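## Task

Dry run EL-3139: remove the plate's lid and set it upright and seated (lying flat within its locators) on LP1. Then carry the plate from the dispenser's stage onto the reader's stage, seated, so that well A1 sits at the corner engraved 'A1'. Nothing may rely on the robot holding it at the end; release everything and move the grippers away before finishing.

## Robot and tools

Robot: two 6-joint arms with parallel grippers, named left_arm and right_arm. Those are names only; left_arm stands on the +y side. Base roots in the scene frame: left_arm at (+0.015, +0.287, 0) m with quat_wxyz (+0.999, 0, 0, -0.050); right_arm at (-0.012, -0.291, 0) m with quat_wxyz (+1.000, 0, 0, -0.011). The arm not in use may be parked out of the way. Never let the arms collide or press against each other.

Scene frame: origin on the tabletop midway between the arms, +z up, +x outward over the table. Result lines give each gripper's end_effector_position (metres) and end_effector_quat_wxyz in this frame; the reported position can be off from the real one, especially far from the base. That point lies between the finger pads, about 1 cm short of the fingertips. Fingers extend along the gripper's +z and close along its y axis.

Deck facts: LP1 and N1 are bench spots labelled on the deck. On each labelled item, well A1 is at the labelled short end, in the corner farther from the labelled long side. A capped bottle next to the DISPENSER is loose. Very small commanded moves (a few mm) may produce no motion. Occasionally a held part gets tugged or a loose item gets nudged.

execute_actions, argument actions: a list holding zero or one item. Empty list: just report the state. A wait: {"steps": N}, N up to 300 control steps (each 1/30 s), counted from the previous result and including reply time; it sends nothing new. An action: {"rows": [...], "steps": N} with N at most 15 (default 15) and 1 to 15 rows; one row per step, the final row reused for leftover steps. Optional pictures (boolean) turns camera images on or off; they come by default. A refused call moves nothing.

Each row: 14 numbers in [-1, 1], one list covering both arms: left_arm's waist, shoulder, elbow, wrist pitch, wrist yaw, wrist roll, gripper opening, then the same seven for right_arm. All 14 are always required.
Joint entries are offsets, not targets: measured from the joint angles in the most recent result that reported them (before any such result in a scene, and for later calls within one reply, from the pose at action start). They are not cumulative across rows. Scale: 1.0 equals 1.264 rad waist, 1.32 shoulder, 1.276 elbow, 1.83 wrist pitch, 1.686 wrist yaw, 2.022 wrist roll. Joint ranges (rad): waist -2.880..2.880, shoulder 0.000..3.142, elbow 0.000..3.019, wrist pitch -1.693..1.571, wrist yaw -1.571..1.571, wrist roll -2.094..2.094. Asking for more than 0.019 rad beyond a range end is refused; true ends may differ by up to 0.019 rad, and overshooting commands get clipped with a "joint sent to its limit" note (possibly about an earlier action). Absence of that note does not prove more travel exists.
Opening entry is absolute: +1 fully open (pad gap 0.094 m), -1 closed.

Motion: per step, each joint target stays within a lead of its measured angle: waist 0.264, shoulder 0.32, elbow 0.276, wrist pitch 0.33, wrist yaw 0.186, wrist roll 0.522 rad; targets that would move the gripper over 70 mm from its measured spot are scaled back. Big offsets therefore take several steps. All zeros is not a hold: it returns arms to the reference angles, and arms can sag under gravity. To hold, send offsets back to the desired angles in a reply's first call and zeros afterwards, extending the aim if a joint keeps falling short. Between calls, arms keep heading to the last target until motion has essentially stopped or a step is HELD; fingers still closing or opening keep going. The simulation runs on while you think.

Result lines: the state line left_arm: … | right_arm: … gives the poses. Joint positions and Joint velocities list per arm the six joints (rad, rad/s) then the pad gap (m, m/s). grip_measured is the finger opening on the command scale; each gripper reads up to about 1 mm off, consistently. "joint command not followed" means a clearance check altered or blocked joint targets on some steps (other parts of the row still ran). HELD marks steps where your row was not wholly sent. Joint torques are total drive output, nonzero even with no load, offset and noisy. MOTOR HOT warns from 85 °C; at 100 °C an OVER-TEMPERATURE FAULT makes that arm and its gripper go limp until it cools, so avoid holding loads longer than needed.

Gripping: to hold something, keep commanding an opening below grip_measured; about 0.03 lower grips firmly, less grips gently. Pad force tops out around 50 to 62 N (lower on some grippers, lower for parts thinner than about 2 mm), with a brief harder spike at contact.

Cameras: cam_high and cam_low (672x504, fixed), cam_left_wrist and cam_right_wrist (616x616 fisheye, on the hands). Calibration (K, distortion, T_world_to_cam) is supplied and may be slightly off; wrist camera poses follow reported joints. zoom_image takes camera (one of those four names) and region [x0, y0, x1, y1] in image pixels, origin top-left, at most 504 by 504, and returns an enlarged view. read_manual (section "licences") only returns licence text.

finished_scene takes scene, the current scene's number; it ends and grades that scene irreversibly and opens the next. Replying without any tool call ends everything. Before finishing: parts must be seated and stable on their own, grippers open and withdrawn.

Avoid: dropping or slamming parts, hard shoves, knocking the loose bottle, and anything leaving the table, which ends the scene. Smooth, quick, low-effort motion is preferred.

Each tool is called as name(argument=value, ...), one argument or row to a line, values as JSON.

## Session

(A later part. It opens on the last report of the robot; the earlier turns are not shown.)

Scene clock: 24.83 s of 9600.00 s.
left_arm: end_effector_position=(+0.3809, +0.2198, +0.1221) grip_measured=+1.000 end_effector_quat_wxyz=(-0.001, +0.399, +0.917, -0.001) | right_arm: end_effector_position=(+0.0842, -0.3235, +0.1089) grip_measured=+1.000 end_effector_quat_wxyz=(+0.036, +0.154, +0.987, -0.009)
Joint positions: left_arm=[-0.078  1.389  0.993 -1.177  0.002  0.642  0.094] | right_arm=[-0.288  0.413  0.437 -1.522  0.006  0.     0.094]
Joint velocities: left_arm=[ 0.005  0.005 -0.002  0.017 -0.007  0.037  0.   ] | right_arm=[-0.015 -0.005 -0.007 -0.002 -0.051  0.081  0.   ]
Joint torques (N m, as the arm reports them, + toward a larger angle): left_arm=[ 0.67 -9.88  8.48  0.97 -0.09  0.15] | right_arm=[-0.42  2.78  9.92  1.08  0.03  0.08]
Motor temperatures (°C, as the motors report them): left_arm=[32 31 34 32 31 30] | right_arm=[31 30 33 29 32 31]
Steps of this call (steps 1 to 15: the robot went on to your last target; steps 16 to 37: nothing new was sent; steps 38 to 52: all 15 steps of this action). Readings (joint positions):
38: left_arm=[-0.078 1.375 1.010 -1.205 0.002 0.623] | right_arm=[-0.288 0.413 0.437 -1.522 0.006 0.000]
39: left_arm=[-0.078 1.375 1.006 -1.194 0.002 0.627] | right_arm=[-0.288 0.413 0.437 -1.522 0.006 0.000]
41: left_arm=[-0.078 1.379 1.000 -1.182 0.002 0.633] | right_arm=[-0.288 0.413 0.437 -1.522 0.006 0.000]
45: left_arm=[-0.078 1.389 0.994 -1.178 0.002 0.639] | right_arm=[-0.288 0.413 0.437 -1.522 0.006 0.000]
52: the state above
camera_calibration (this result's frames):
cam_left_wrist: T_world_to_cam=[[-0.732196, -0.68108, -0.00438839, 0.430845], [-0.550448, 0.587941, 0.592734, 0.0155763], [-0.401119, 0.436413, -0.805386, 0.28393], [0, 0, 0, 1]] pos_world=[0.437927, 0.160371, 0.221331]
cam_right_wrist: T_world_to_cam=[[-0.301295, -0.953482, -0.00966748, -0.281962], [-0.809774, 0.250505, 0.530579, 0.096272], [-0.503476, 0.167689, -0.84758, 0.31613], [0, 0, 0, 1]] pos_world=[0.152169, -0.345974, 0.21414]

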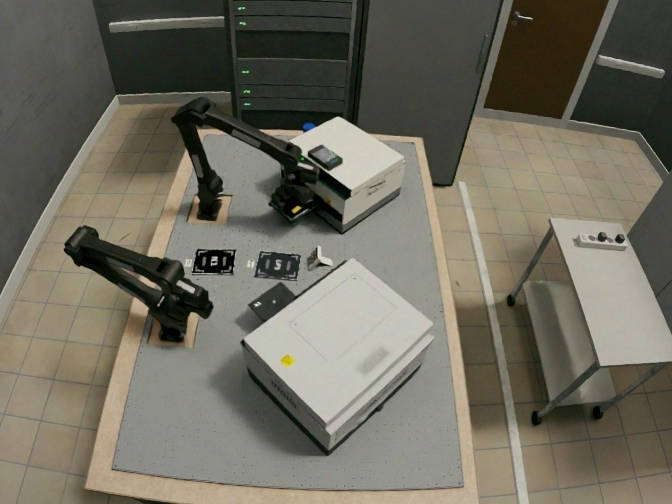

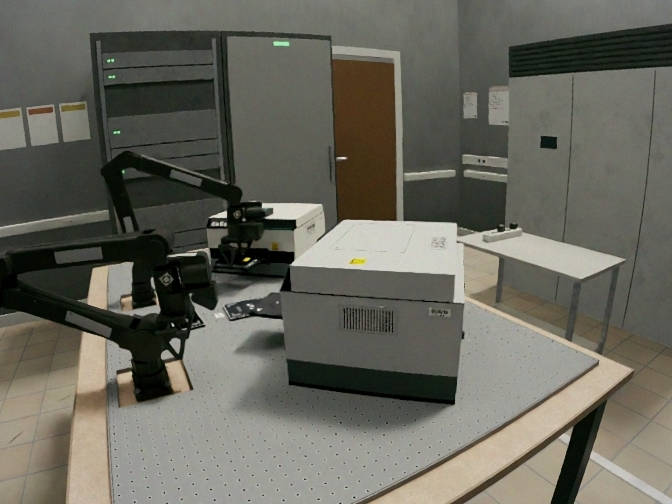

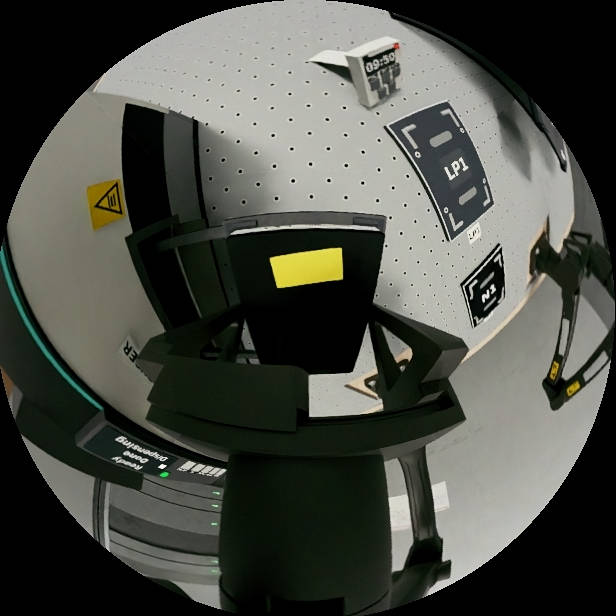

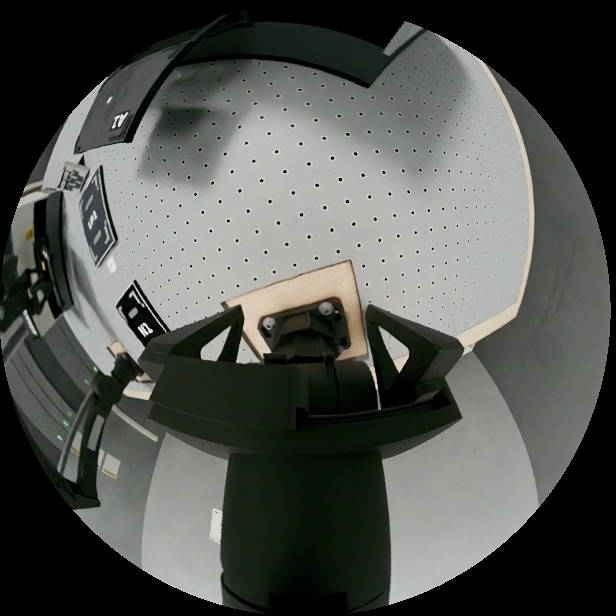

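execute_actions(
  actions=[
    {"rows":[[0,0,0.004,0,0,0,0.77,0,0,0,0,0,0,1]]},
  ],
)

zoom_image(
  camera="cam_low",
  region=[200, 220, 290, 285],
)

Scene clock: 26.13 s of 9600.00 s.
left_arm: end_effector_position=(+0.3809, +0.2196, +0.1221) grip_measured=+0.797 end_effector_quat_wxyz=(-0.001, +0.399, +0.917, -0.002) | right_arm: end_effector_position=(+0.0842, -0.3235, +0.1089) grip_measured=+1.000 end_effector_quat_wxyz=(+0.036, +0.154, +0.987, -0.009)
Joint positions: left_arm=[-0.078  1.389  0.993 -1.177  0.004  0.642  0.084] | right_arm=[-0.288  0.413  0.437 -1.522  0.006  0.     0.094]
Joint velocities: left_arm=[ 0.005 -0.015  0.002 -0.032  0.037 -0.022 -0.   ] | right_arm=[-0.015 -0.005 -0.002 -0.022 -0.007 -0.037  0.   ]
Joint torques (N m, as the arm reports them, + toward a larger angle): left_arm=[  1.92 -10.93   9.21   0.37  -0.14   0.03] | right_arm=[-0.42  2.78  9.92  1.07  0.03  0.08]
Motor temperatures (°C, as the motors report them): left_arm=[32 31 34 32 31 30] | right_arm=[31 30 33 29 32 31]
Steps of this call (steps 1 to 15: the robot went on to your last target; steps 16 to 24: nothing new was sent; steps 25 to 39: all 15 steps of this action). Readings (joint positions):
25: left_arm=[-0.078 1.389 0.993 -1.177 0.002 0.642] | right_arm=[-0.288 0.413 0.437 -1.522 0.006 0.000]
26: left_arm=[-0.078 1.389 0.993 -1.177 0.004 0.642] | right_arm=[-0.288 0.413 0.437 -1.522 0.006 0.000]
28: left_arm=[-0.078 1.389 0.993 -1.177 0.004 0.642] | right_arm=[-0.288 0.413 0.437 -1.522 0.006 0.000]
32: left_arm=[-0.078 1.389 0.993 -1.177 0.004 0.642] | right_arm=[-0.288 0.413 0.437 -1.522 0.006 0.000]
39: the state above
camera_calibration (this result's frames):
cam_left_wrist: T_world_to_cam=[[-0.732715, -0.680527, -0.0034729, 0.430652], [-0.549881, 0.589027, 0.592181, 0.0152836], [-0.400949, 0.435809, -0.805798, 0.284119], [0, 0, 0, 1]] pos_world=[0.437866, 0.160246, 0.221387]
cam_right_wrist: T_world_to_cam=[[-0.301295, -0.953482, -0.00966748, -0.281962], [-0.809774, 0.250505, 0.530579, 0.096272], [-0.503476, 0.167689, -0.84758, 0.31613], [0, 0, 0, 1]] pos_world=[0.152169, -0.345974, 0.21414]

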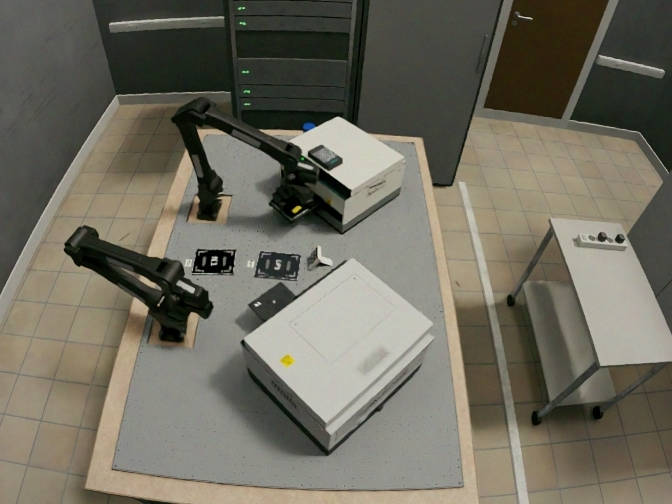

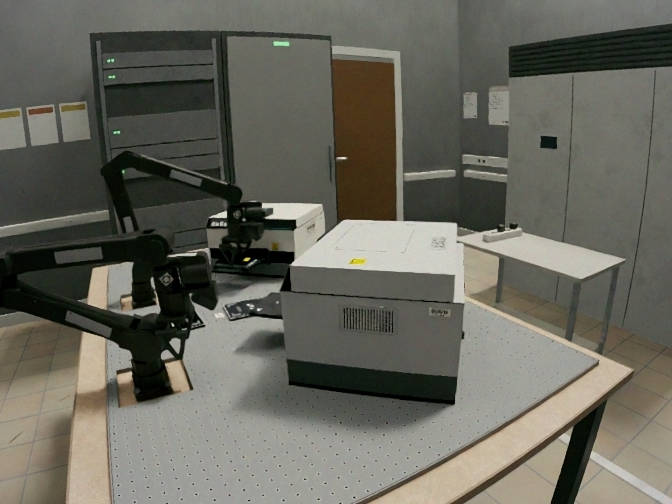

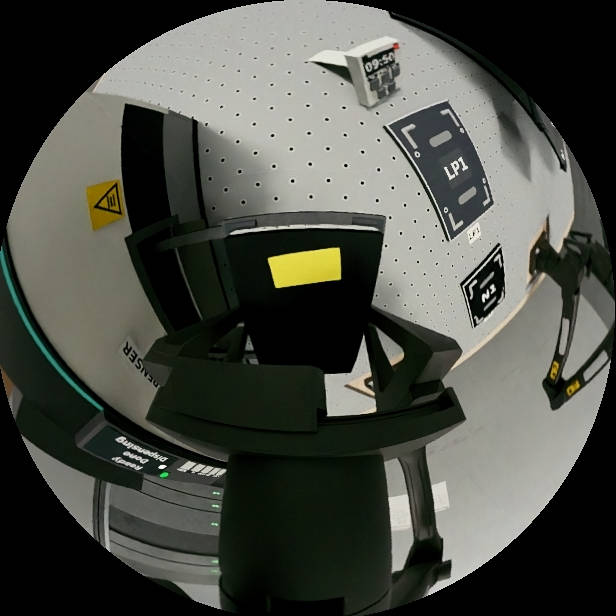

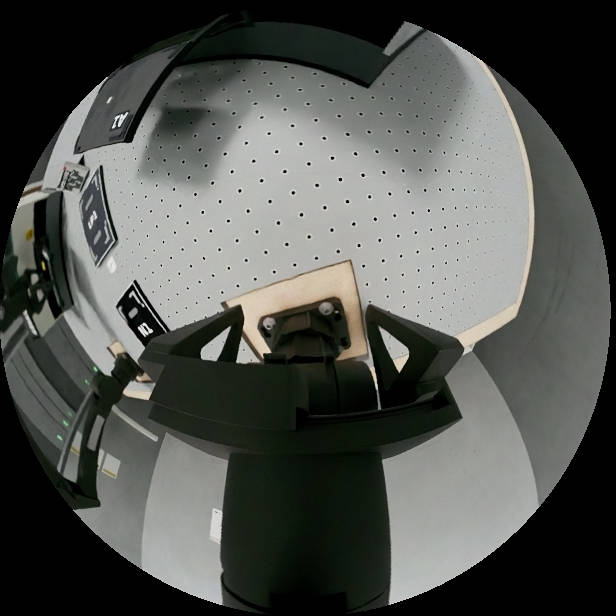

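Region (200, 220, 290, 285) of cam_low's 672x504 image, scaled by 5.600, with more detail than that image has.

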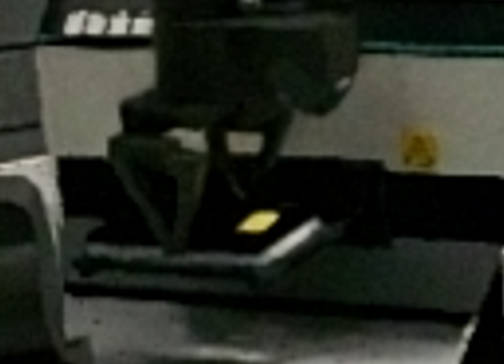

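Lift ~5 cm.

execute_actions(
  actions=[
    {"rows":[[0,-0.006,0.022,-0.012,0,0,0.765,0,0,0,0,0,0,1],[0,-0.01,0.03,-0.02,0,0,0.765,0,0,0,0,0,0,1],[0,-0.013,0.04,-0.027,0,0,0.765,0,0,0,0,0,0,1],[0,-0.017,0.05,-0.035,0,0,0.765,0,0,0,0,0,0,1],[0,-0.02,0.06,-0.045,0,0,0.765,0,0,0,0,0,0,1],[0,-0.023,0.07,-0.055,0,0,0.765,0,0,0,0,0,0,1],[0,-0.027,0.08,-0.065,0,0,0.765,0,0,0,0,0,0,1],[0,-0.03,0.095,-0.078,0,0,0.765,0,0,0,0,0,0,1]]},
  ],
)

Scene clock: 27.53 s of 9600.00 s.
left_arm: end_effector_position=(+0.3764, +0.2201, +0.1553) grip_measured=+0.797 end_effector_quat_wxyz=(-0.017, +0.399, +0.917, -0.007) | right_arm: end_effector_position=(+0.0842, -0.3235, +0.1089) grip_measured=+1.000 end_effector_quat_wxyz=(+0.036, +0.154, +0.987, -0.009)
Joint positions: left_arm=[-0.078  1.368  1.064 -1.303  0.005  0.642  0.084] | right_arm=[-0.288  0.413  0.437 -1.522  0.006  0.     0.094]
Joint velocities: left_arm=[ 0.015 -0.054  0.017 -0.012 -0.022  0.007 -0.001] | right_arm=[-0.015  0.005  0.012 -0.002 -0.051 -0.037  0.   ]
Joint torques (N m, as the arm reports them, + toward a larger angle): left_arm=[  1.3  -11.2   13.02  -0.37  -0.16   0.05] | right_arm=[-0.38  2.8   9.92  1.08  0.03  0.08]
Motor temperatures (°C, as the motors report them): left_arm=[32 31 34 32 31 30] | right_arm=[31 30 33 29 32 31]
Steps of this call (steps 1 to 15: the robot went on to your last target; steps 16 to 27: nothing new was sent; steps 28 to 42: all 15 steps of this action). Readings (joint positions):
28: left_arm=[-0.078 1.389 0.993 -1.178 0.004 0.642] | right_arm=[-0.288 0.413 0.437 -1.522 0.006 0.000]
29: left_arm=[-0.078 1.389 0.993 -1.182 0.004 0.642] | right_arm=[-0.288 0.413 0.437 -1.522 0.006 0.000]
31: left_arm=[-0.078 1.389 0.997 -1.190 0.006 0.642] | right_arm=[-0.288 0.413 0.437 -1.522 0.006 0.000]
35: left_arm=[-0.078 1.387 1.022 -1.264 0.005 0.642] | right_arm=[-0.288 0.413 0.437 -1.522 0.006 0.000]
42: the state above
camera_calibration (this result's frames):
cam_left_wrist: T_world_to_cam=[[-0.732444, -0.680584, 0.0182014, 0.424326], [-0.529795, 0.586549, 0.612599, -0.0173085], [-0.427601, 0.439052, -0.790184, 0.315706], [0, 0, 0, 1]] pos_world=[0.436622, 0.160331, 0.252346]
cam_right_wrist: T_world_to_cam=[[-0.301295, -0.953482, -0.00966748, -0.281962], [-0.809774, 0.250505, 0.530579, 0.096272], [-0.503476, 0.167689, -0.84758, 0.31613], [0, 0, 0, 1]] pos_world=[0.152169, -0.345974, 0.21414]

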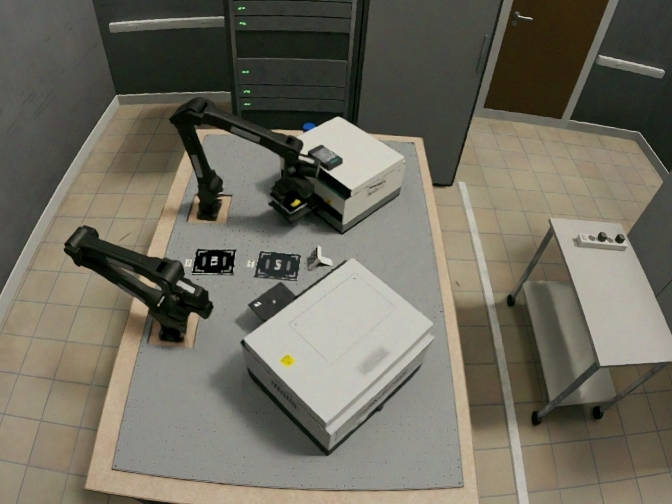

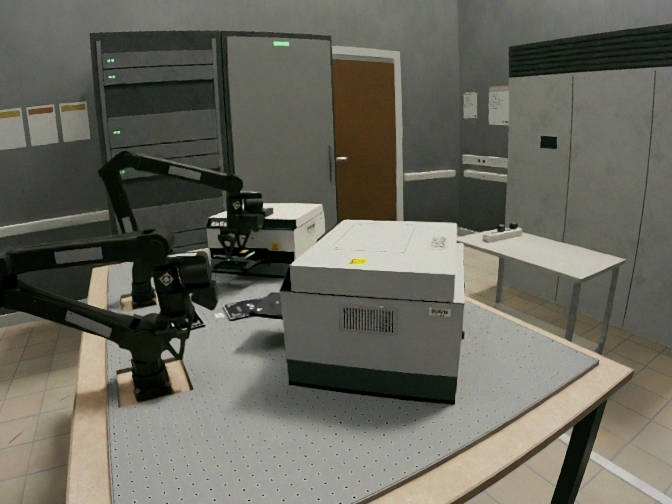

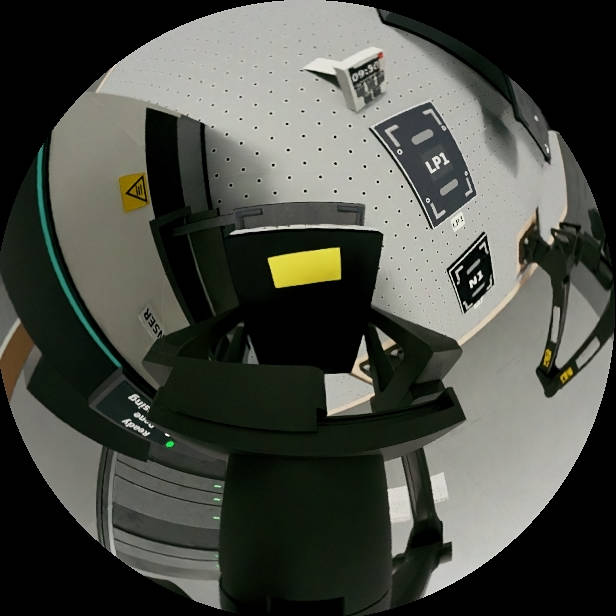

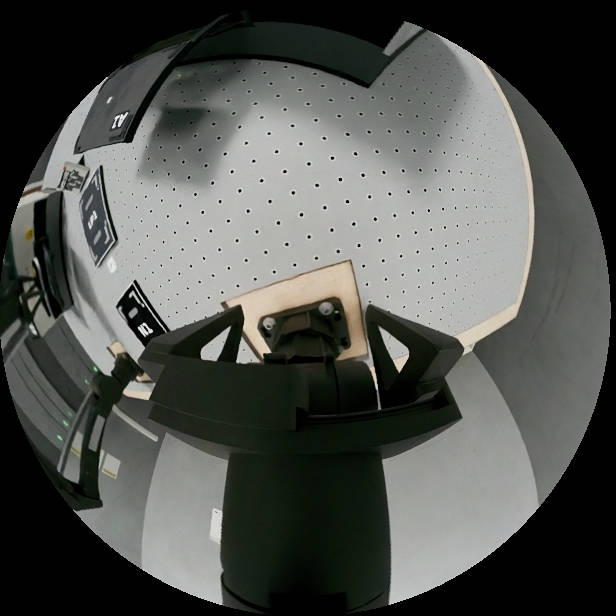

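zoom_image(
  camera="cam_low",
  region=[200, 220, 290, 285],
)

zoom_image(
  camera="cam_left_wrist",
  region=[200, 170, 420, 370],
)

zoom_image(
  camera="cam_high",
  region=[240, 170, 340, 330],
)

Region (200, 220, 290, 285) of cam_low's 672x504 image, scaled by 5.600, with more detail than that image has.

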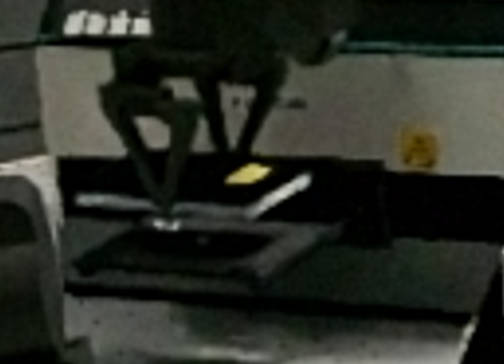

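Region (200, 170, 420, 370) of cam_left_wrist's 616x616 image, scaled by 2.291, with more detail than that image has; it fills the top 458 rows of this view, and the rest is white.

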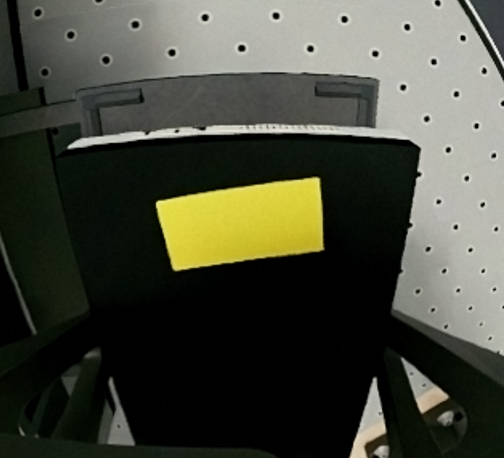

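Region (240, 170, 340, 330) of cam_high's 672x504 image, scaled by 3.150, with more detail than that image has; it fills the left 315 columns of this view, and the rest is white.

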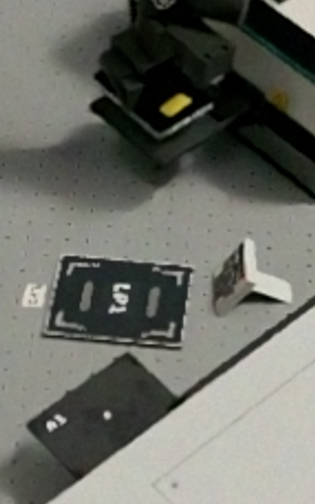

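execute_actions(
  actions=[
    {"rows":[[-0.04,0,0.05,0,0,0.02,0.765,0,0,0,0,0,0,1],[-0.08,0,0.06,0,0,0.05,0.765,0,0,0,0,0,0,1],[-0.13,0,0.07,0,0,0.08,0.765,0,0,0,0,0,0,1],[-0.18,0,0.08,0,0,0.11,0.765,0,0,0,0,0,0,1],[-0.23,0.02,0.11,-0.01,0,0.14,0.765,0,0,0,0,0,0,1],[-0.28,0.05,0.15,-0.02,0,0.17,0.765,0,0,0,0,0,0,1],[-0.33,0.08,0.19,-0.02,0,0.2,0.765,0,0,0,0,0,0,1],[-0.38,0.11,0.23,-0.03,0,0.23,0.765,0,0,0,0,0,0,1],[-0.43,0.14,0.27,-0.04,0,0.26,0.765,0,0,0,0,0,0,1],[-0.48,0.17,0.31,-0.04,0,0.29,0.765,0,0,0,0,0,0,1],[-0.53,0.2,0.35,-0.05,0,0.32,0.765,0,0,0,0,0,0,1],[-0.58,0.22,0.38,-0.06,0,0.34,0.765,0,0,0,0,0,0,1],[-0.635,0.24,0.4,-0.06,0,0.36,0.765,0,0,0,0,0,0,1]]},
  ],
  pictures=false,
)

execute_actions(
  actions=[
    {"steps":25},
  ],
)

Scene clock: 31.63 s of 9600.00 s.
left_arm: end_effector_position=(+0.3639, -0.0124, +0.1827) grip_measured=+0.798 end_effector_quat_wxyz=(+0.002, +0.771, +0.637, -0.000) | right_arm: end_effector_position=(+0.0842, -0.3235, +0.1089) grip_measured=+1.000 end_effector_quat_wxyz=(+0.036, +0.154, +0.987, -0.009)
Joint positions: left_arm=[-0.607  1.559  1.345 -1.352  0.002  1.053  0.084] | right_arm=[-0.288  0.413  0.437 -1.522  0.006  0.     0.094]
Joint velocities: left_arm=[-1.158  0.747  0.799 -0.09  -0.051  0.769  0.002] | right_arm=[ 0.005  0.005  0.017 -0.002 -0.007  0.037  0.   ]
Joint torques (N m, as the arm reports them, + toward a larger angle): left_arm=[  0.14 -12.6   13.06  -0.5    0.04   0.13] | right_arm=[-0.4   2.76  9.92  1.07  0.03  0.08]
Motor temperatures (°C, as the motors report them): left_arm=[32 31 35 32 31 30] | right_arm=[31 30 33 29 32 31]
Steps of this call (steps 1 to 15: the robot went on to your last target; steps 16 to 90: nothing new was sent; then 0.60 s passed at rest; steps 91 to 105: all 15 steps of this action). Readings (joint positions):
91: left_arm=[-0.081 1.366 1.064 -1.305 0.005 0.646] | right_arm=[-0.288 0.413 0.437 -1.522 0.006 0.000]
92: left_arm=[-0.089 1.366 1.065 -1.305 0.004 0.659] | right_arm=[-0.288 0.413 0.437 -1.522 0.006 0.000]
94: left_arm=[-0.138 1.366 1.073 -1.305 0.000 0.707] | right_arm=[-0.288 0.413 0.437 -1.522 0.006 0.000]
98: left_arm=[-0.316 1.388 1.129 -1.313 0.001 0.816] | right_arm=[-0.288 0.413 0.437 -1.522 0.006 0.000]
105: the state above

Scene clock: 32.47 s of 9600.00 s.
left_arm: end_effector_position=(+0.2950, -0.1412, +0.1899) grip_measured=+0.798 end_effector_quat_wxyz=(+0.004, +0.922, +0.387, -0.003) | right_arm: end_effector_position=(+0.0842, -0.3235, +0.1089) grip_measured=+1.000 end_effector_quat_wxyz=(+0.036, +0.154, +0.987, -0.009)
Joint positions: left_arm=[-0.888  1.686  1.521 -1.398  0.007  1.359  0.084] | right_arm=[-0.288  0.413  0.437 -1.522  0.006  0.     0.094]
Joint velocities: left_arm=[-0.005 -0.005 -0.012 -0.007 -0.051  0.007 -0.   ] | right_arm=[-0.005 -0.015 -0.002  0.017  0.022 -0.051  0.   ]
Joint torques (N m, as the arm reports them, + toward a larger angle): left_arm=[  2.75 -15.12  13.84  -0.54  -0.09   0.11] | right_arm=[-0.4   2.79  9.92  1.08  0.03  0.08]
Motor temperatures (°C, as the motors report them): left_arm=[32 31 35 32 31 30] | right_arm=[31 30 33 29 32 31]
Steps of this call (steps 1 to 25: the robot went on to your last target). Readings (joint positions):
1: left_arm=[-0.645 1.583 1.370 -1.354 0.002 1.081] | right_arm=[-0.288 0.413 0.437 -1.522 0.006 0.000]
2: left_arm=[-0.684 1.604 1.393 -1.357 0.002 1.109] | right_arm=[-0.288 0.413 0.437 -1.522 0.006 0.000]
4: left_arm=[-0.762 1.640 1.434 -1.367 0.002 1.168] | right_arm=[-0.288 0.413 0.437 -1.522 0.006 0.000]
8: left_arm=[-0.890 1.686 1.508 -1.387 0.008 1.279] | right_arm=[-0.288 0.413 0.437 -1.522 0.006 0.000]
25: the state above
camera_calibration (this result's frames):
cam_left_wrist: T_world_to_cam=[[-0.712707, 0.701341, -0.0129834, 0.313429], [0.563017, 0.582986, 0.585781, -0.187523], [0.418402, 0.410181, -0.810365, 0.217107], [0, 0, 0, 1]] pos_world=[0.238124, -0.19955, 0.289852]
cam_right_wrist: T_world_to_cam=[[-0.301295, -0.953482, -0.00966748, -0.281962], [-0.809774, 0.250505, 0.530579, 0.096272], [-0.503476, 0.167689, -0.84758, 0.31613], [0, 0, 0, 1]] pos_world=[0.152169, -0.345974, 0.21414]

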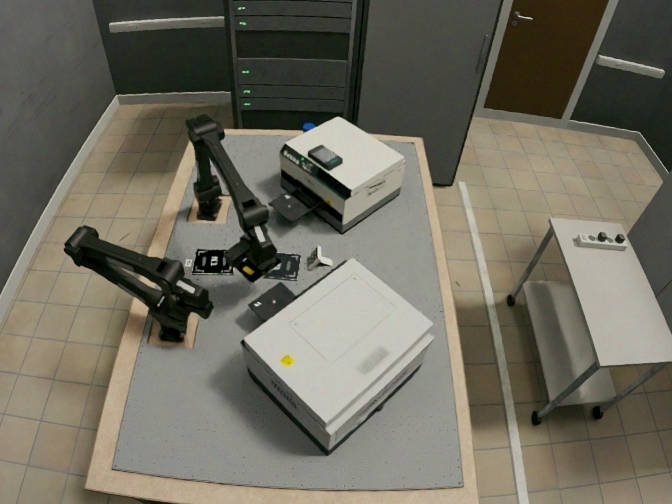

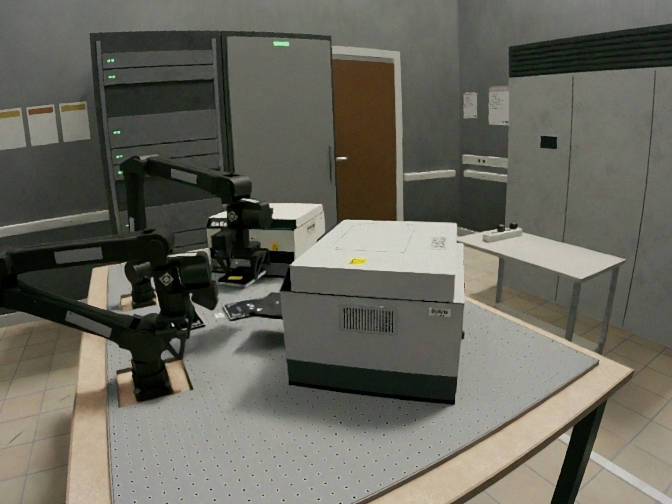

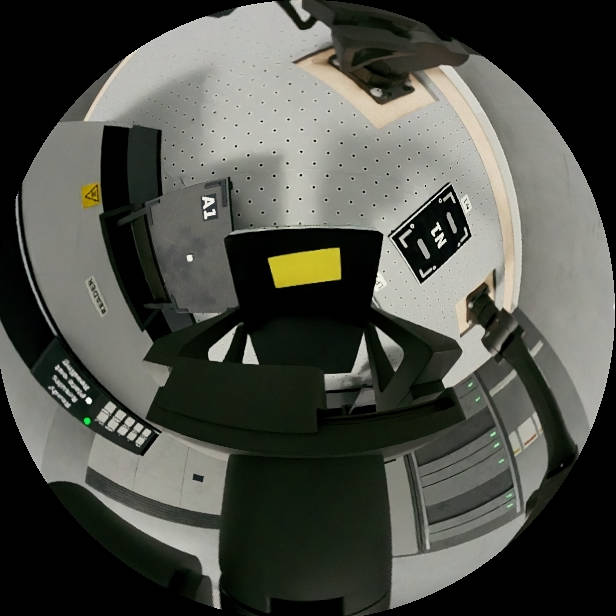

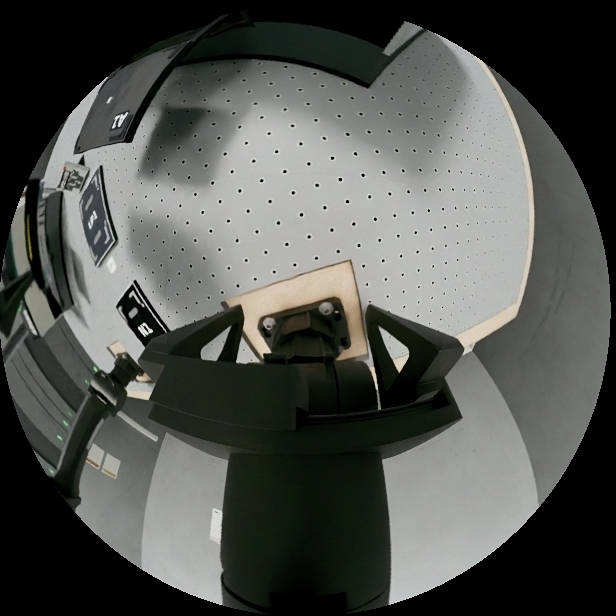

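execute_actions(
  actions=[
    {"rows":[[0,0.03,0.07,-0.01,0,0,0.765,0,0,0,0,0,0,1],[0,0.06,0.11,-0.01,0,0,0.765,0,0,0,0,0,0,1],[0,0.09,0.15,-0.02,0,0,0.765,0,0,0,0,0,0,1],[0,0.12,0.19,-0.03,0,0,0.765,0,0,0,0,0,0,1],[0,0.15,0.23,-0.04,0,0,0.765,0,0,0,0,0,0,1],[0,0.18,0.27,-0.04,0,0,0.765,0,0,0,0,0,0,1],[0,0.21,0.31,-0.05,0,0,0.765,0,0,0,0,0,0,1],[0,0.24,0.35,-0.06,0,0,0.765,0,0,0,0,0,0,1],[0,0.26,0.39,-0.065,0,0,0.765,0,0,0,0,0,0,1],[0,0.28,0.415,-0.07,0,0,0.765,0,0,0,0,0,0,1]]},
  ],
  pictures=false,
)

execute_actions(
  actions=[
    {"steps":20},
  ],
)

Scene clock: 35.17 s of 9600.00 s.
left_arm: end_effector_position=(+0.3672, -0.2507, +0.1605) grip_measured=+0.798 end_effector_quat_wxyz=(+0.001, +0.922, +0.386, -0.003) | right_arm: end_effector_position=(+0.0842, -0.3235, +0.1089) grip_measured=+1.000 end_effector_quat_wxyz=(+0.036, +0.154, +0.987, -0.009)
Joint positions: left_arm=[-0.888  2.065  1.999 -1.503  0.007  1.36   0.084] | right_arm=[-0.288  0.413  0.437 -1.522  0.006  0.     0.094]
Joint velocities: left_arm=[-0.005  0.2    0.012 -0.134 -0.007 -0.022  0.001] | right_arm=[-0.005  0.005  0.012 -0.022 -0.051 -0.081  0.   ]
Joint torques (N m, as the arm reports them, + toward a larger angle): left_arm=[  1.7  -21.29  13.71  -0.42  -0.03  -0.05] | right_arm=[-0.39  2.77  9.92  1.08  0.04  0.08]
Motor temperatures (°C, as the motors report them): left_arm=[32 31 35 32 31 30] | right_arm=[31 30 34 29 32 31]
Steps of this call (steps 1 to 30: the robot went on to your last target; steps 31 to 66: nothing new was sent; steps 67 to 81: all 15 steps of this action). Readings (joint positions):
67: left_arm=[-0.888 1.688 1.523 -1.399 0.007 1.360] | right_arm=[-0.288 0.413 0.437 -1.522 0.006 0.000]
68: left_arm=[-0.888 1.695 1.534 -1.404 0.007 1.360] | right_arm=[-0.288 0.413 0.437 -1.522 0.006 0.000]
70: left_arm=[-0.888 1.736 1.602 -1.425 0.007 1.360] | right_arm=[-0.288 0.413 0.437 -1.522 0.006 0.000]
74: left_arm=[-0.888 1.891 1.834 -1.464 0.007 1.360] | right_arm=[-0.288 0.413 0.437 -1.522 0.006 0.000]
81: the state above

Scene clock: 35.83 s of 9600.00 s.
left_arm: end_effector_position=(+0.3665, -0.2495, +0.1574) grip_measured=+0.798 end_effector_quat_wxyz=(-0.005, +0.922, +0.386, -0.004) | right_arm: end_effector_position=(+0.0842, -0.3235, +0.1089) grip_measured=+1.000 end_effector_quat_wxyz=(+0.036, +0.154, +0.987, -0.009)
Joint positions: left_arm=[-0.888  2.071  2.    -1.511  0.006  1.36   0.084] | right_arm=[-0.288  0.413  0.437 -1.522  0.006  0.     0.094]
Joint velocities: left_arm=[ 0.005 -0.005 -0.007  0.012  0.051 -0.037 -0.001] | right_arm=[-0.015 -0.005  0.012 -0.007  0.022  0.007  0.   ]
Joint torques (N m, as the arm reports them, + toward a larger angle): left_arm=[  1.21 -21.35  13.63  -0.58  -0.05   0.06] | right_arm=[-0.37  2.76  9.91  1.08  0.03  0.08]
Motor temperatures (°C, as the motors report them): left_arm=[32 31 35 32 31 30] | right_arm=[31 30 34 29 32 31]
Steps of this call (steps 1 to 15: the robot went on to your last target; steps 16 to 20: nothing new was sent). Readings (joint positions):
1: left_arm=[-0.888 2.070 1.999 -1.506 0.007 1.360] | right_arm=[-0.288 0.413 0.437 -1.522 0.006 0.000]
2: left_arm=[-0.888 2.071 1.999 -1.510 0.006 1.360] | right_arm=[-0.288 0.413 0.437 -1.522 0.006 0.000]
4: left_arm=[-0.888 2.071 2.000 -1.511 0.006 1.360] | right_arm=[-0.288 0.413 0.437 -1.522 0.006 0.000]
8: left_arm=[-0.888 2.071 2.000 -1.511 0.006 1.360] | right_arm=[-0.288 0.413 0.437 -1.522 0.006 0.000]
20: the state above
All arms were judged still, so your last target was given up. Only a new action makes them travel on or press farther. Fingers that are still opening or closing keep moving.
camera_calibration (this result's frames):
cam_left_wrist: T_world_to_cam=[[-0.711675, 0.702495, 0.00438441, 0.437134], [0.569323, 0.573084, 0.589446, -0.150989], [0.41157, 0.42199, -0.807796, 0.210293], [0, 0, 0, 1]] pos_world=[0.310509, -0.309297, 0.256957]
cam_right_wrist: T_world_to_cam=[[-0.301295, -0.953482, -0.00966748, -0.281962], [-0.809774, 0.250505, 0.530579, 0.096272], [-0.503476, 0.167689, -0.84758, 0.31613], [0, 0, 0, 1]] pos_world=[0.152169, -0.345974, 0.21414]

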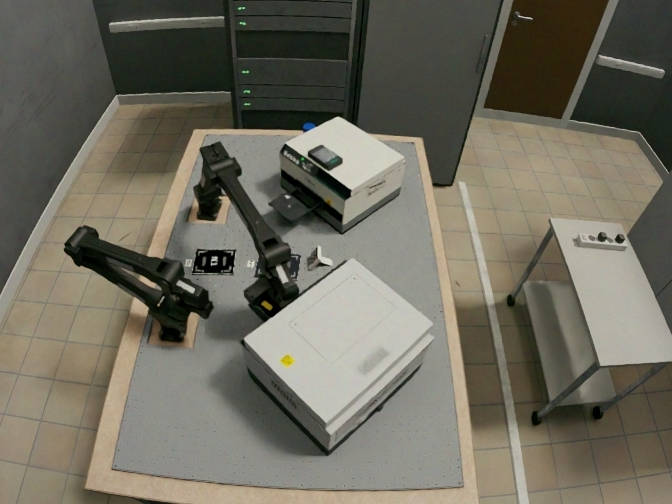

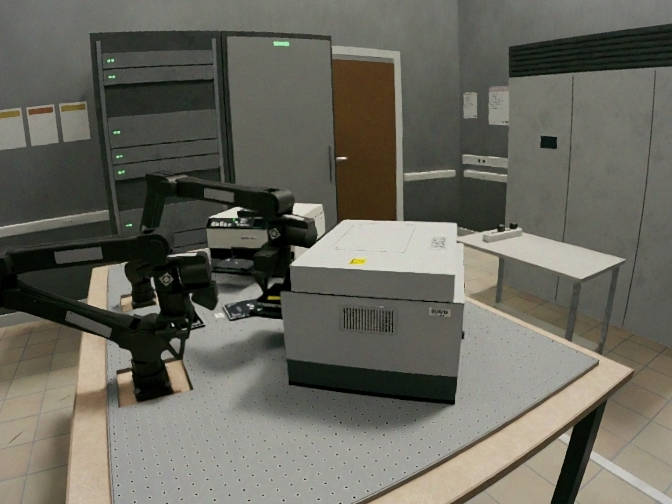

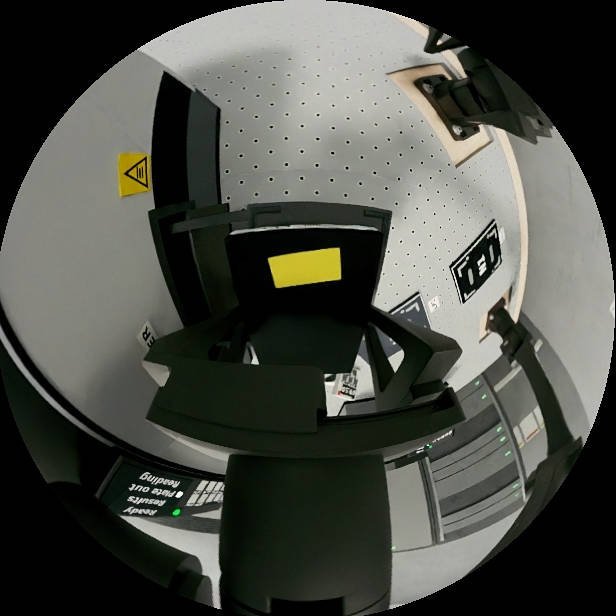

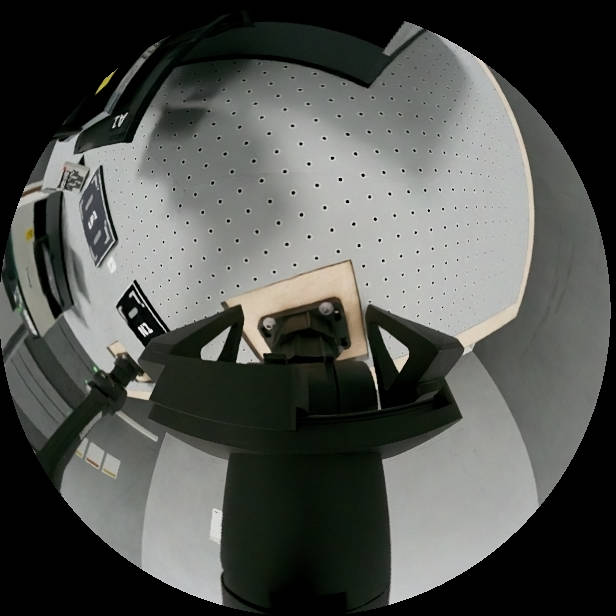

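execute_actions(
  actions=[
    {"rows":[[0,-0.02,-0.01,0.01,0,0,0.765,0,0,0,0,0,0,1],[0,-0.03,-0.02,0.015,0,0,0.765,0,0,0,0,0,0,1],[0,-0.04,-0.03,0.02,0,0,0.765,0,0,0,0,0,0,1],[0,-0.04,-0.04,0.022,0,0,0.765,0,0,0,0,0,0,1]]},
  ],
)

zoom_image(
  camera="cam_left_wrist",
  region=[200, 170, 420, 370],
)

Scene clock: 37.57 s of 9600.00 s.
left_arm: end_effector_position=(+0.3623, -0.2431, +0.1481) grip_measured=+0.798 end_effector_quat_wxyz=(-0.009, +0.922, +0.386, -0.005) | right_arm: end_effector_position=(+0.0842, -0.3235, +0.1089) grip_measured=+1.000 end_effector_quat_wxyz=(+0.036, +0.154, +0.987, -0.009)
Joint positions: left_arm=[-0.888  2.056  1.951 -1.485  0.006  1.36   0.084] | right_arm=[-0.288  0.413  0.437 -1.522  0.006  0.     0.094]
Joint velocities: left_arm=[-0.015 -0.015  0.012 -0.032  0.022 -0.051 -0.   ] | right_arm=[ 0.005 -0.005 -0.002 -0.022 -0.037 -0.007  0.   ]
Joint torques (N m, as the arm reports them, + toward a larger angle): left_arm=[  1.64 -22.8    9.41   0.74   0.     0.04] | right_arm=[-0.38  2.78  9.92  1.06  0.03  0.08]
Motor temperatures (°C, as the motors report them): left_arm=[32 31 35 32 31 30] | right_arm=[31 30 34 29 32 31]
Steps of this call (steps 1 to 37: nothing new was sent; steps 38 to 52: all 15 steps of this action). Readings (joint positions):
38: left_arm=[-0.888 2.071 1.999 -1.510 0.006 1.360] | right_arm=[-0.288 0.413 0.437 -1.522 0.006 0.000]
39: left_arm=[-0.888 2.069 1.995 -1.507 0.006 1.360] | right_arm=[-0.288 0.413 0.437 -1.522 0.006 0.000]
41: left_arm=[-0.888 2.063 1.976 -1.494 0.006 1.360] | right_arm=[-0.288 0.413 0.437 -1.522 0.006 0.000]
45: left_arm=[-0.888 2.057 1.952 -1.489 0.006 1.360] | right_arm=[-0.288 0.413 0.437 -1.522 0.006 0.000]
52: the state above
camera_calibration (this result's frames):
cam_left_wrist: T_world_to_cam=[[-0.711636, 0.702436, 0.0125939, 0.42841], [0.572049, 0.568949, 0.590811, -0.148954], [0.407841, 0.427647, -0.806712, 0.204354], [0, 0, 0, 1]] pos_world=[0.306737, -0.303575, 0.247463]
cam_right_wrist: T_world_to_cam=[[-0.301295, -0.953482, -0.00966748, -0.281962], [-0.809774, 0.250505, 0.530579, 0.096272], [-0.503476, 0.167689, -0.84758, 0.31613], [0, 0, 0, 1]] pos_world=[0.152169, -0.345974, 0.21414]

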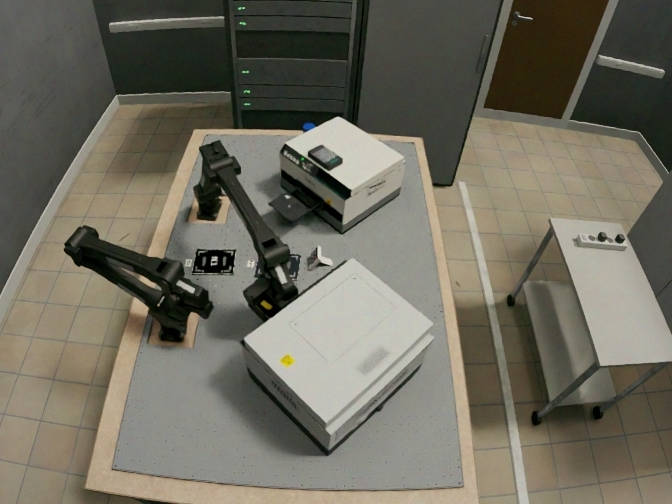

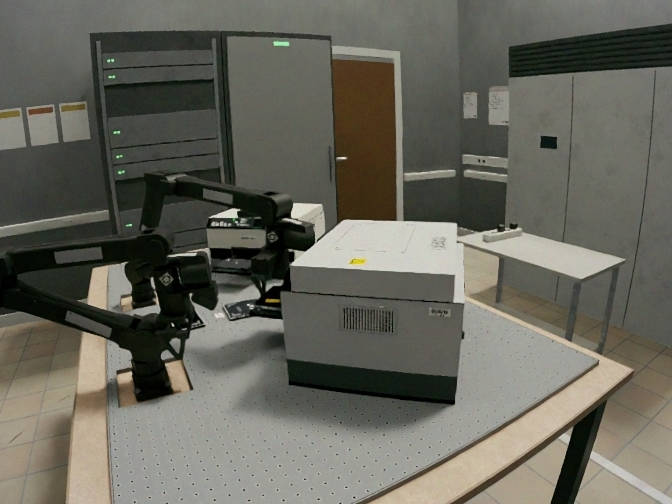

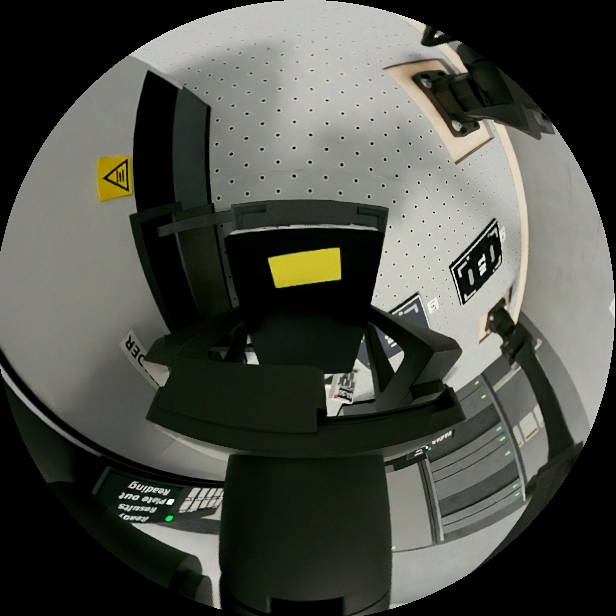

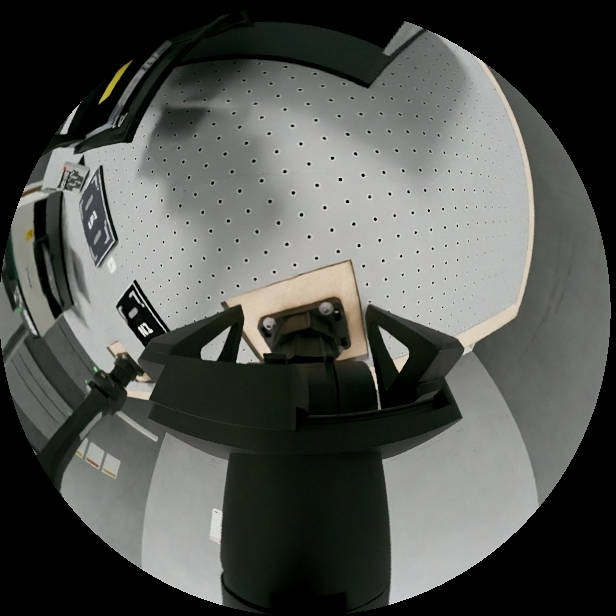

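Region (200, 170, 420, 370) of cam_left_wrist's 616x616 image, scaled by 2.291, with more detail than that image has; it fills the top 458 rows of this view, and the rest is white.

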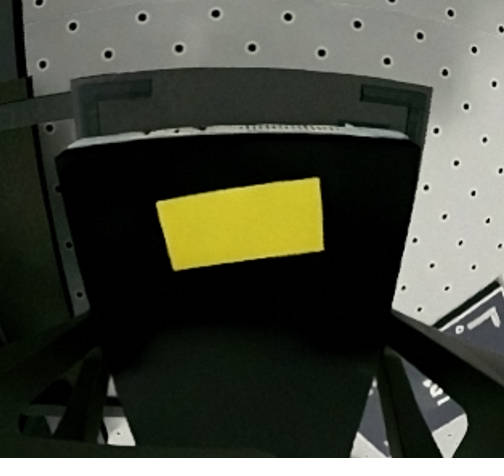

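execute_actions(
  actions=[
    {"rows":[[0,-0.035,0,0.01,0,0,0.765,0,0,0,0,0,0,1],[0,-0.035,0,0.01,0,0,0.765,0,0,0,0,0,0,1],[0,-0.035,0,0.01,0,0,0.765,0,0,0,0,0,0,1],[0,-0.035,0,0.01,0,0,0.765,0,0,0,0,0,0,1],[-0.018,-0.035,0,0.01,0,0.016,0.765,0,0,0,0,0,0,1]]},
  ],
)

zoom_image(
  camera="cam_left_wrist",
  region=[200, 170, 420, 370],
)

Scene clock: 39.40 s of 9600.00 s.
left_arm: end_effector_position=(+0.3569, -0.2473, +0.1530) grip_measured=+0.798 end_effector_quat_wxyz=(-0.003, +0.928, +0.372, -0.004) | right_arm: end_effector_position=(+0.0842, -0.3235, +0.1089) grip_measured=+1.000 end_effector_quat_wxyz=(+0.036, +0.154, +0.987, -0.009)
Joint positions: left_arm=[-0.898  2.048  1.951 -1.482  0.006  1.381  0.084] | right_arm=[-0.288  0.413  0.437 -1.522  0.006  0.     0.094]
Joint velocities: left_arm=[-0.015 -0.015 -0.002 -0.012 -0.037  0.007 -0.001] | right_arm=[-0.015 -0.005  0.002 -0.007 -0.022 -0.022  0.   ]
Joint torques (N m, as the arm reports them, + toward a larger angle): left_arm=[  0.27 -22.3    9.48   0.62  -0.07   0.09] | right_arm=[-0.38  2.77  9.91  1.07  0.03  0.08]
Motor temperatures (°C, as the motors report them): left_arm=[32 31 35 32 31 30] | right_arm=[31 30 34 29 32 31]
Steps of this call (steps 1 to 15: the robot went on to your last target; steps 16 to 40: nothing new was sent; steps 41 to 55: all 15 steps of this action). Readings (joint positions):
41: left_arm=[-0.888 2.055 1.951 -1.484 0.006 1.360] | right_arm=[-0.288 0.413 0.437 -1.522 0.006 0.000]
42: left_arm=[-0.888 2.055 1.951 -1.484 0.006 1.360] | right_arm=[-0.288 0.413 0.437 -1.522 0.006 0.000]
44: left_arm=[-0.888 2.054 1.951 -1.483 0.006 1.360] | right_arm=[-0.288 0.413 0.437 -1.522 0.006 0.000]
48: left_arm=[-0.890 2.050 1.951 -1.482 0.006 1.373] | right_arm=[-0.288 0.413 0.437 -1.522 0.006 0.000]
55: the state above
camera_calibration (this result's frames):
cam_left_wrist: T_world_to_cam=[[-0.689361, 0.724416, 0.00168066, 0.426623], [0.586187, 0.556455, 0.588848, -0.154237], [0.425636, 0.406914, -0.808242, 0.201028], [0, 0, 0, 1]] pos_world=[0.298944, -0.305028, 0.252584]
cam_right_wrist: T_world_to_cam=[[-0.301295, -0.953482, -0.00966748, -0.281962], [-0.809774, 0.250505, 0.530579, 0.096272], [-0.503476, 0.167689, -0.84758, 0.31613], [0, 0, 0, 1]] pos_world=[0.152169, -0.345974, 0.21414]

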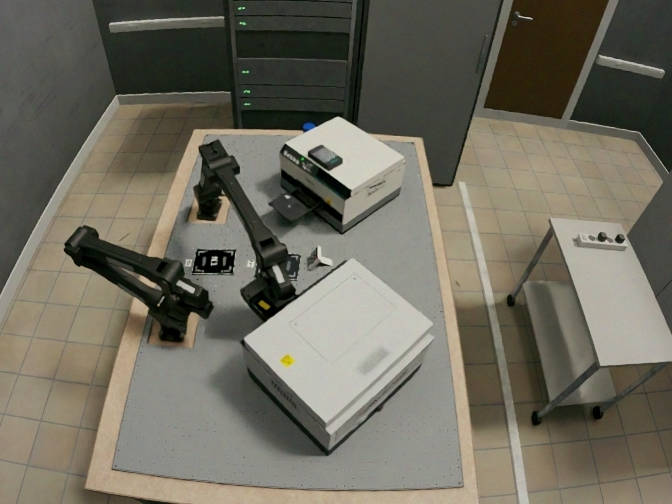

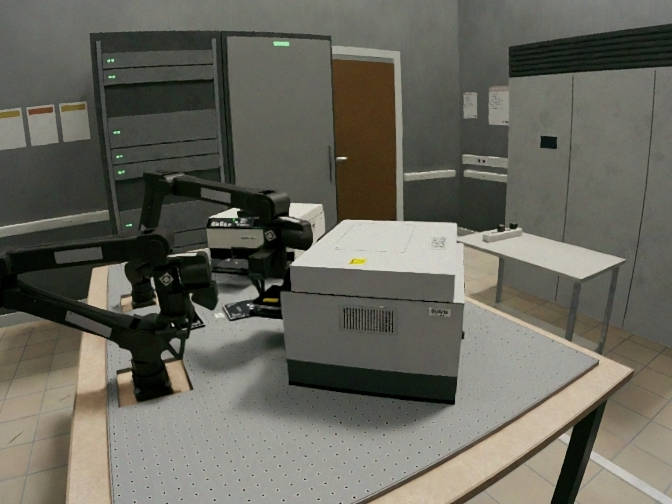

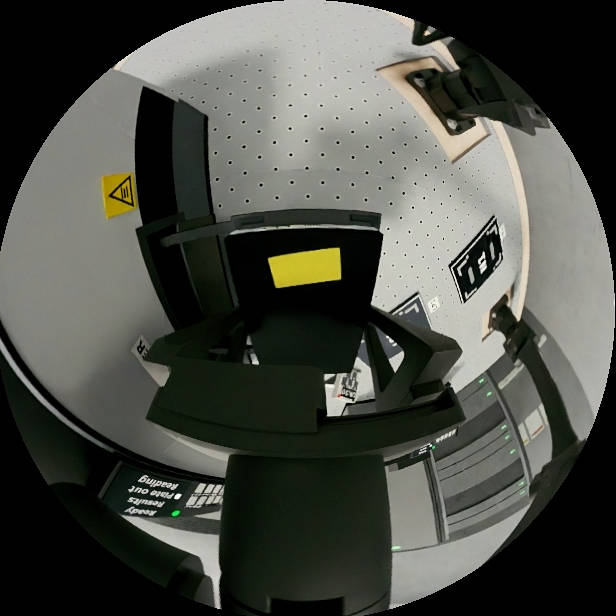

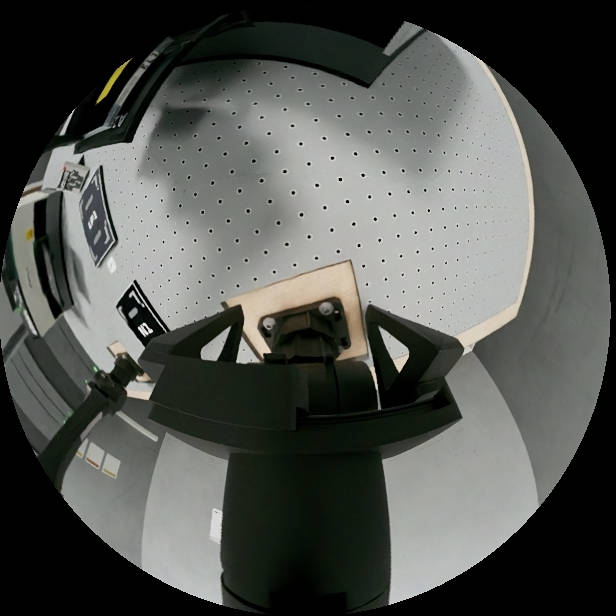

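Region (200, 170, 420, 370) of cam_left_wrist's 616x616 image, scaled by 2.291, with more detail than that image has; it fills the top 458 rows of this view, and the rest is white.

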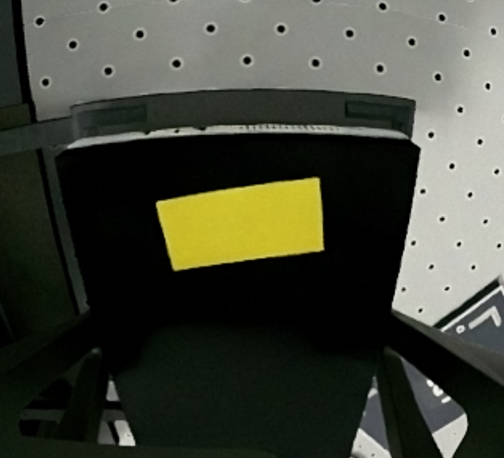

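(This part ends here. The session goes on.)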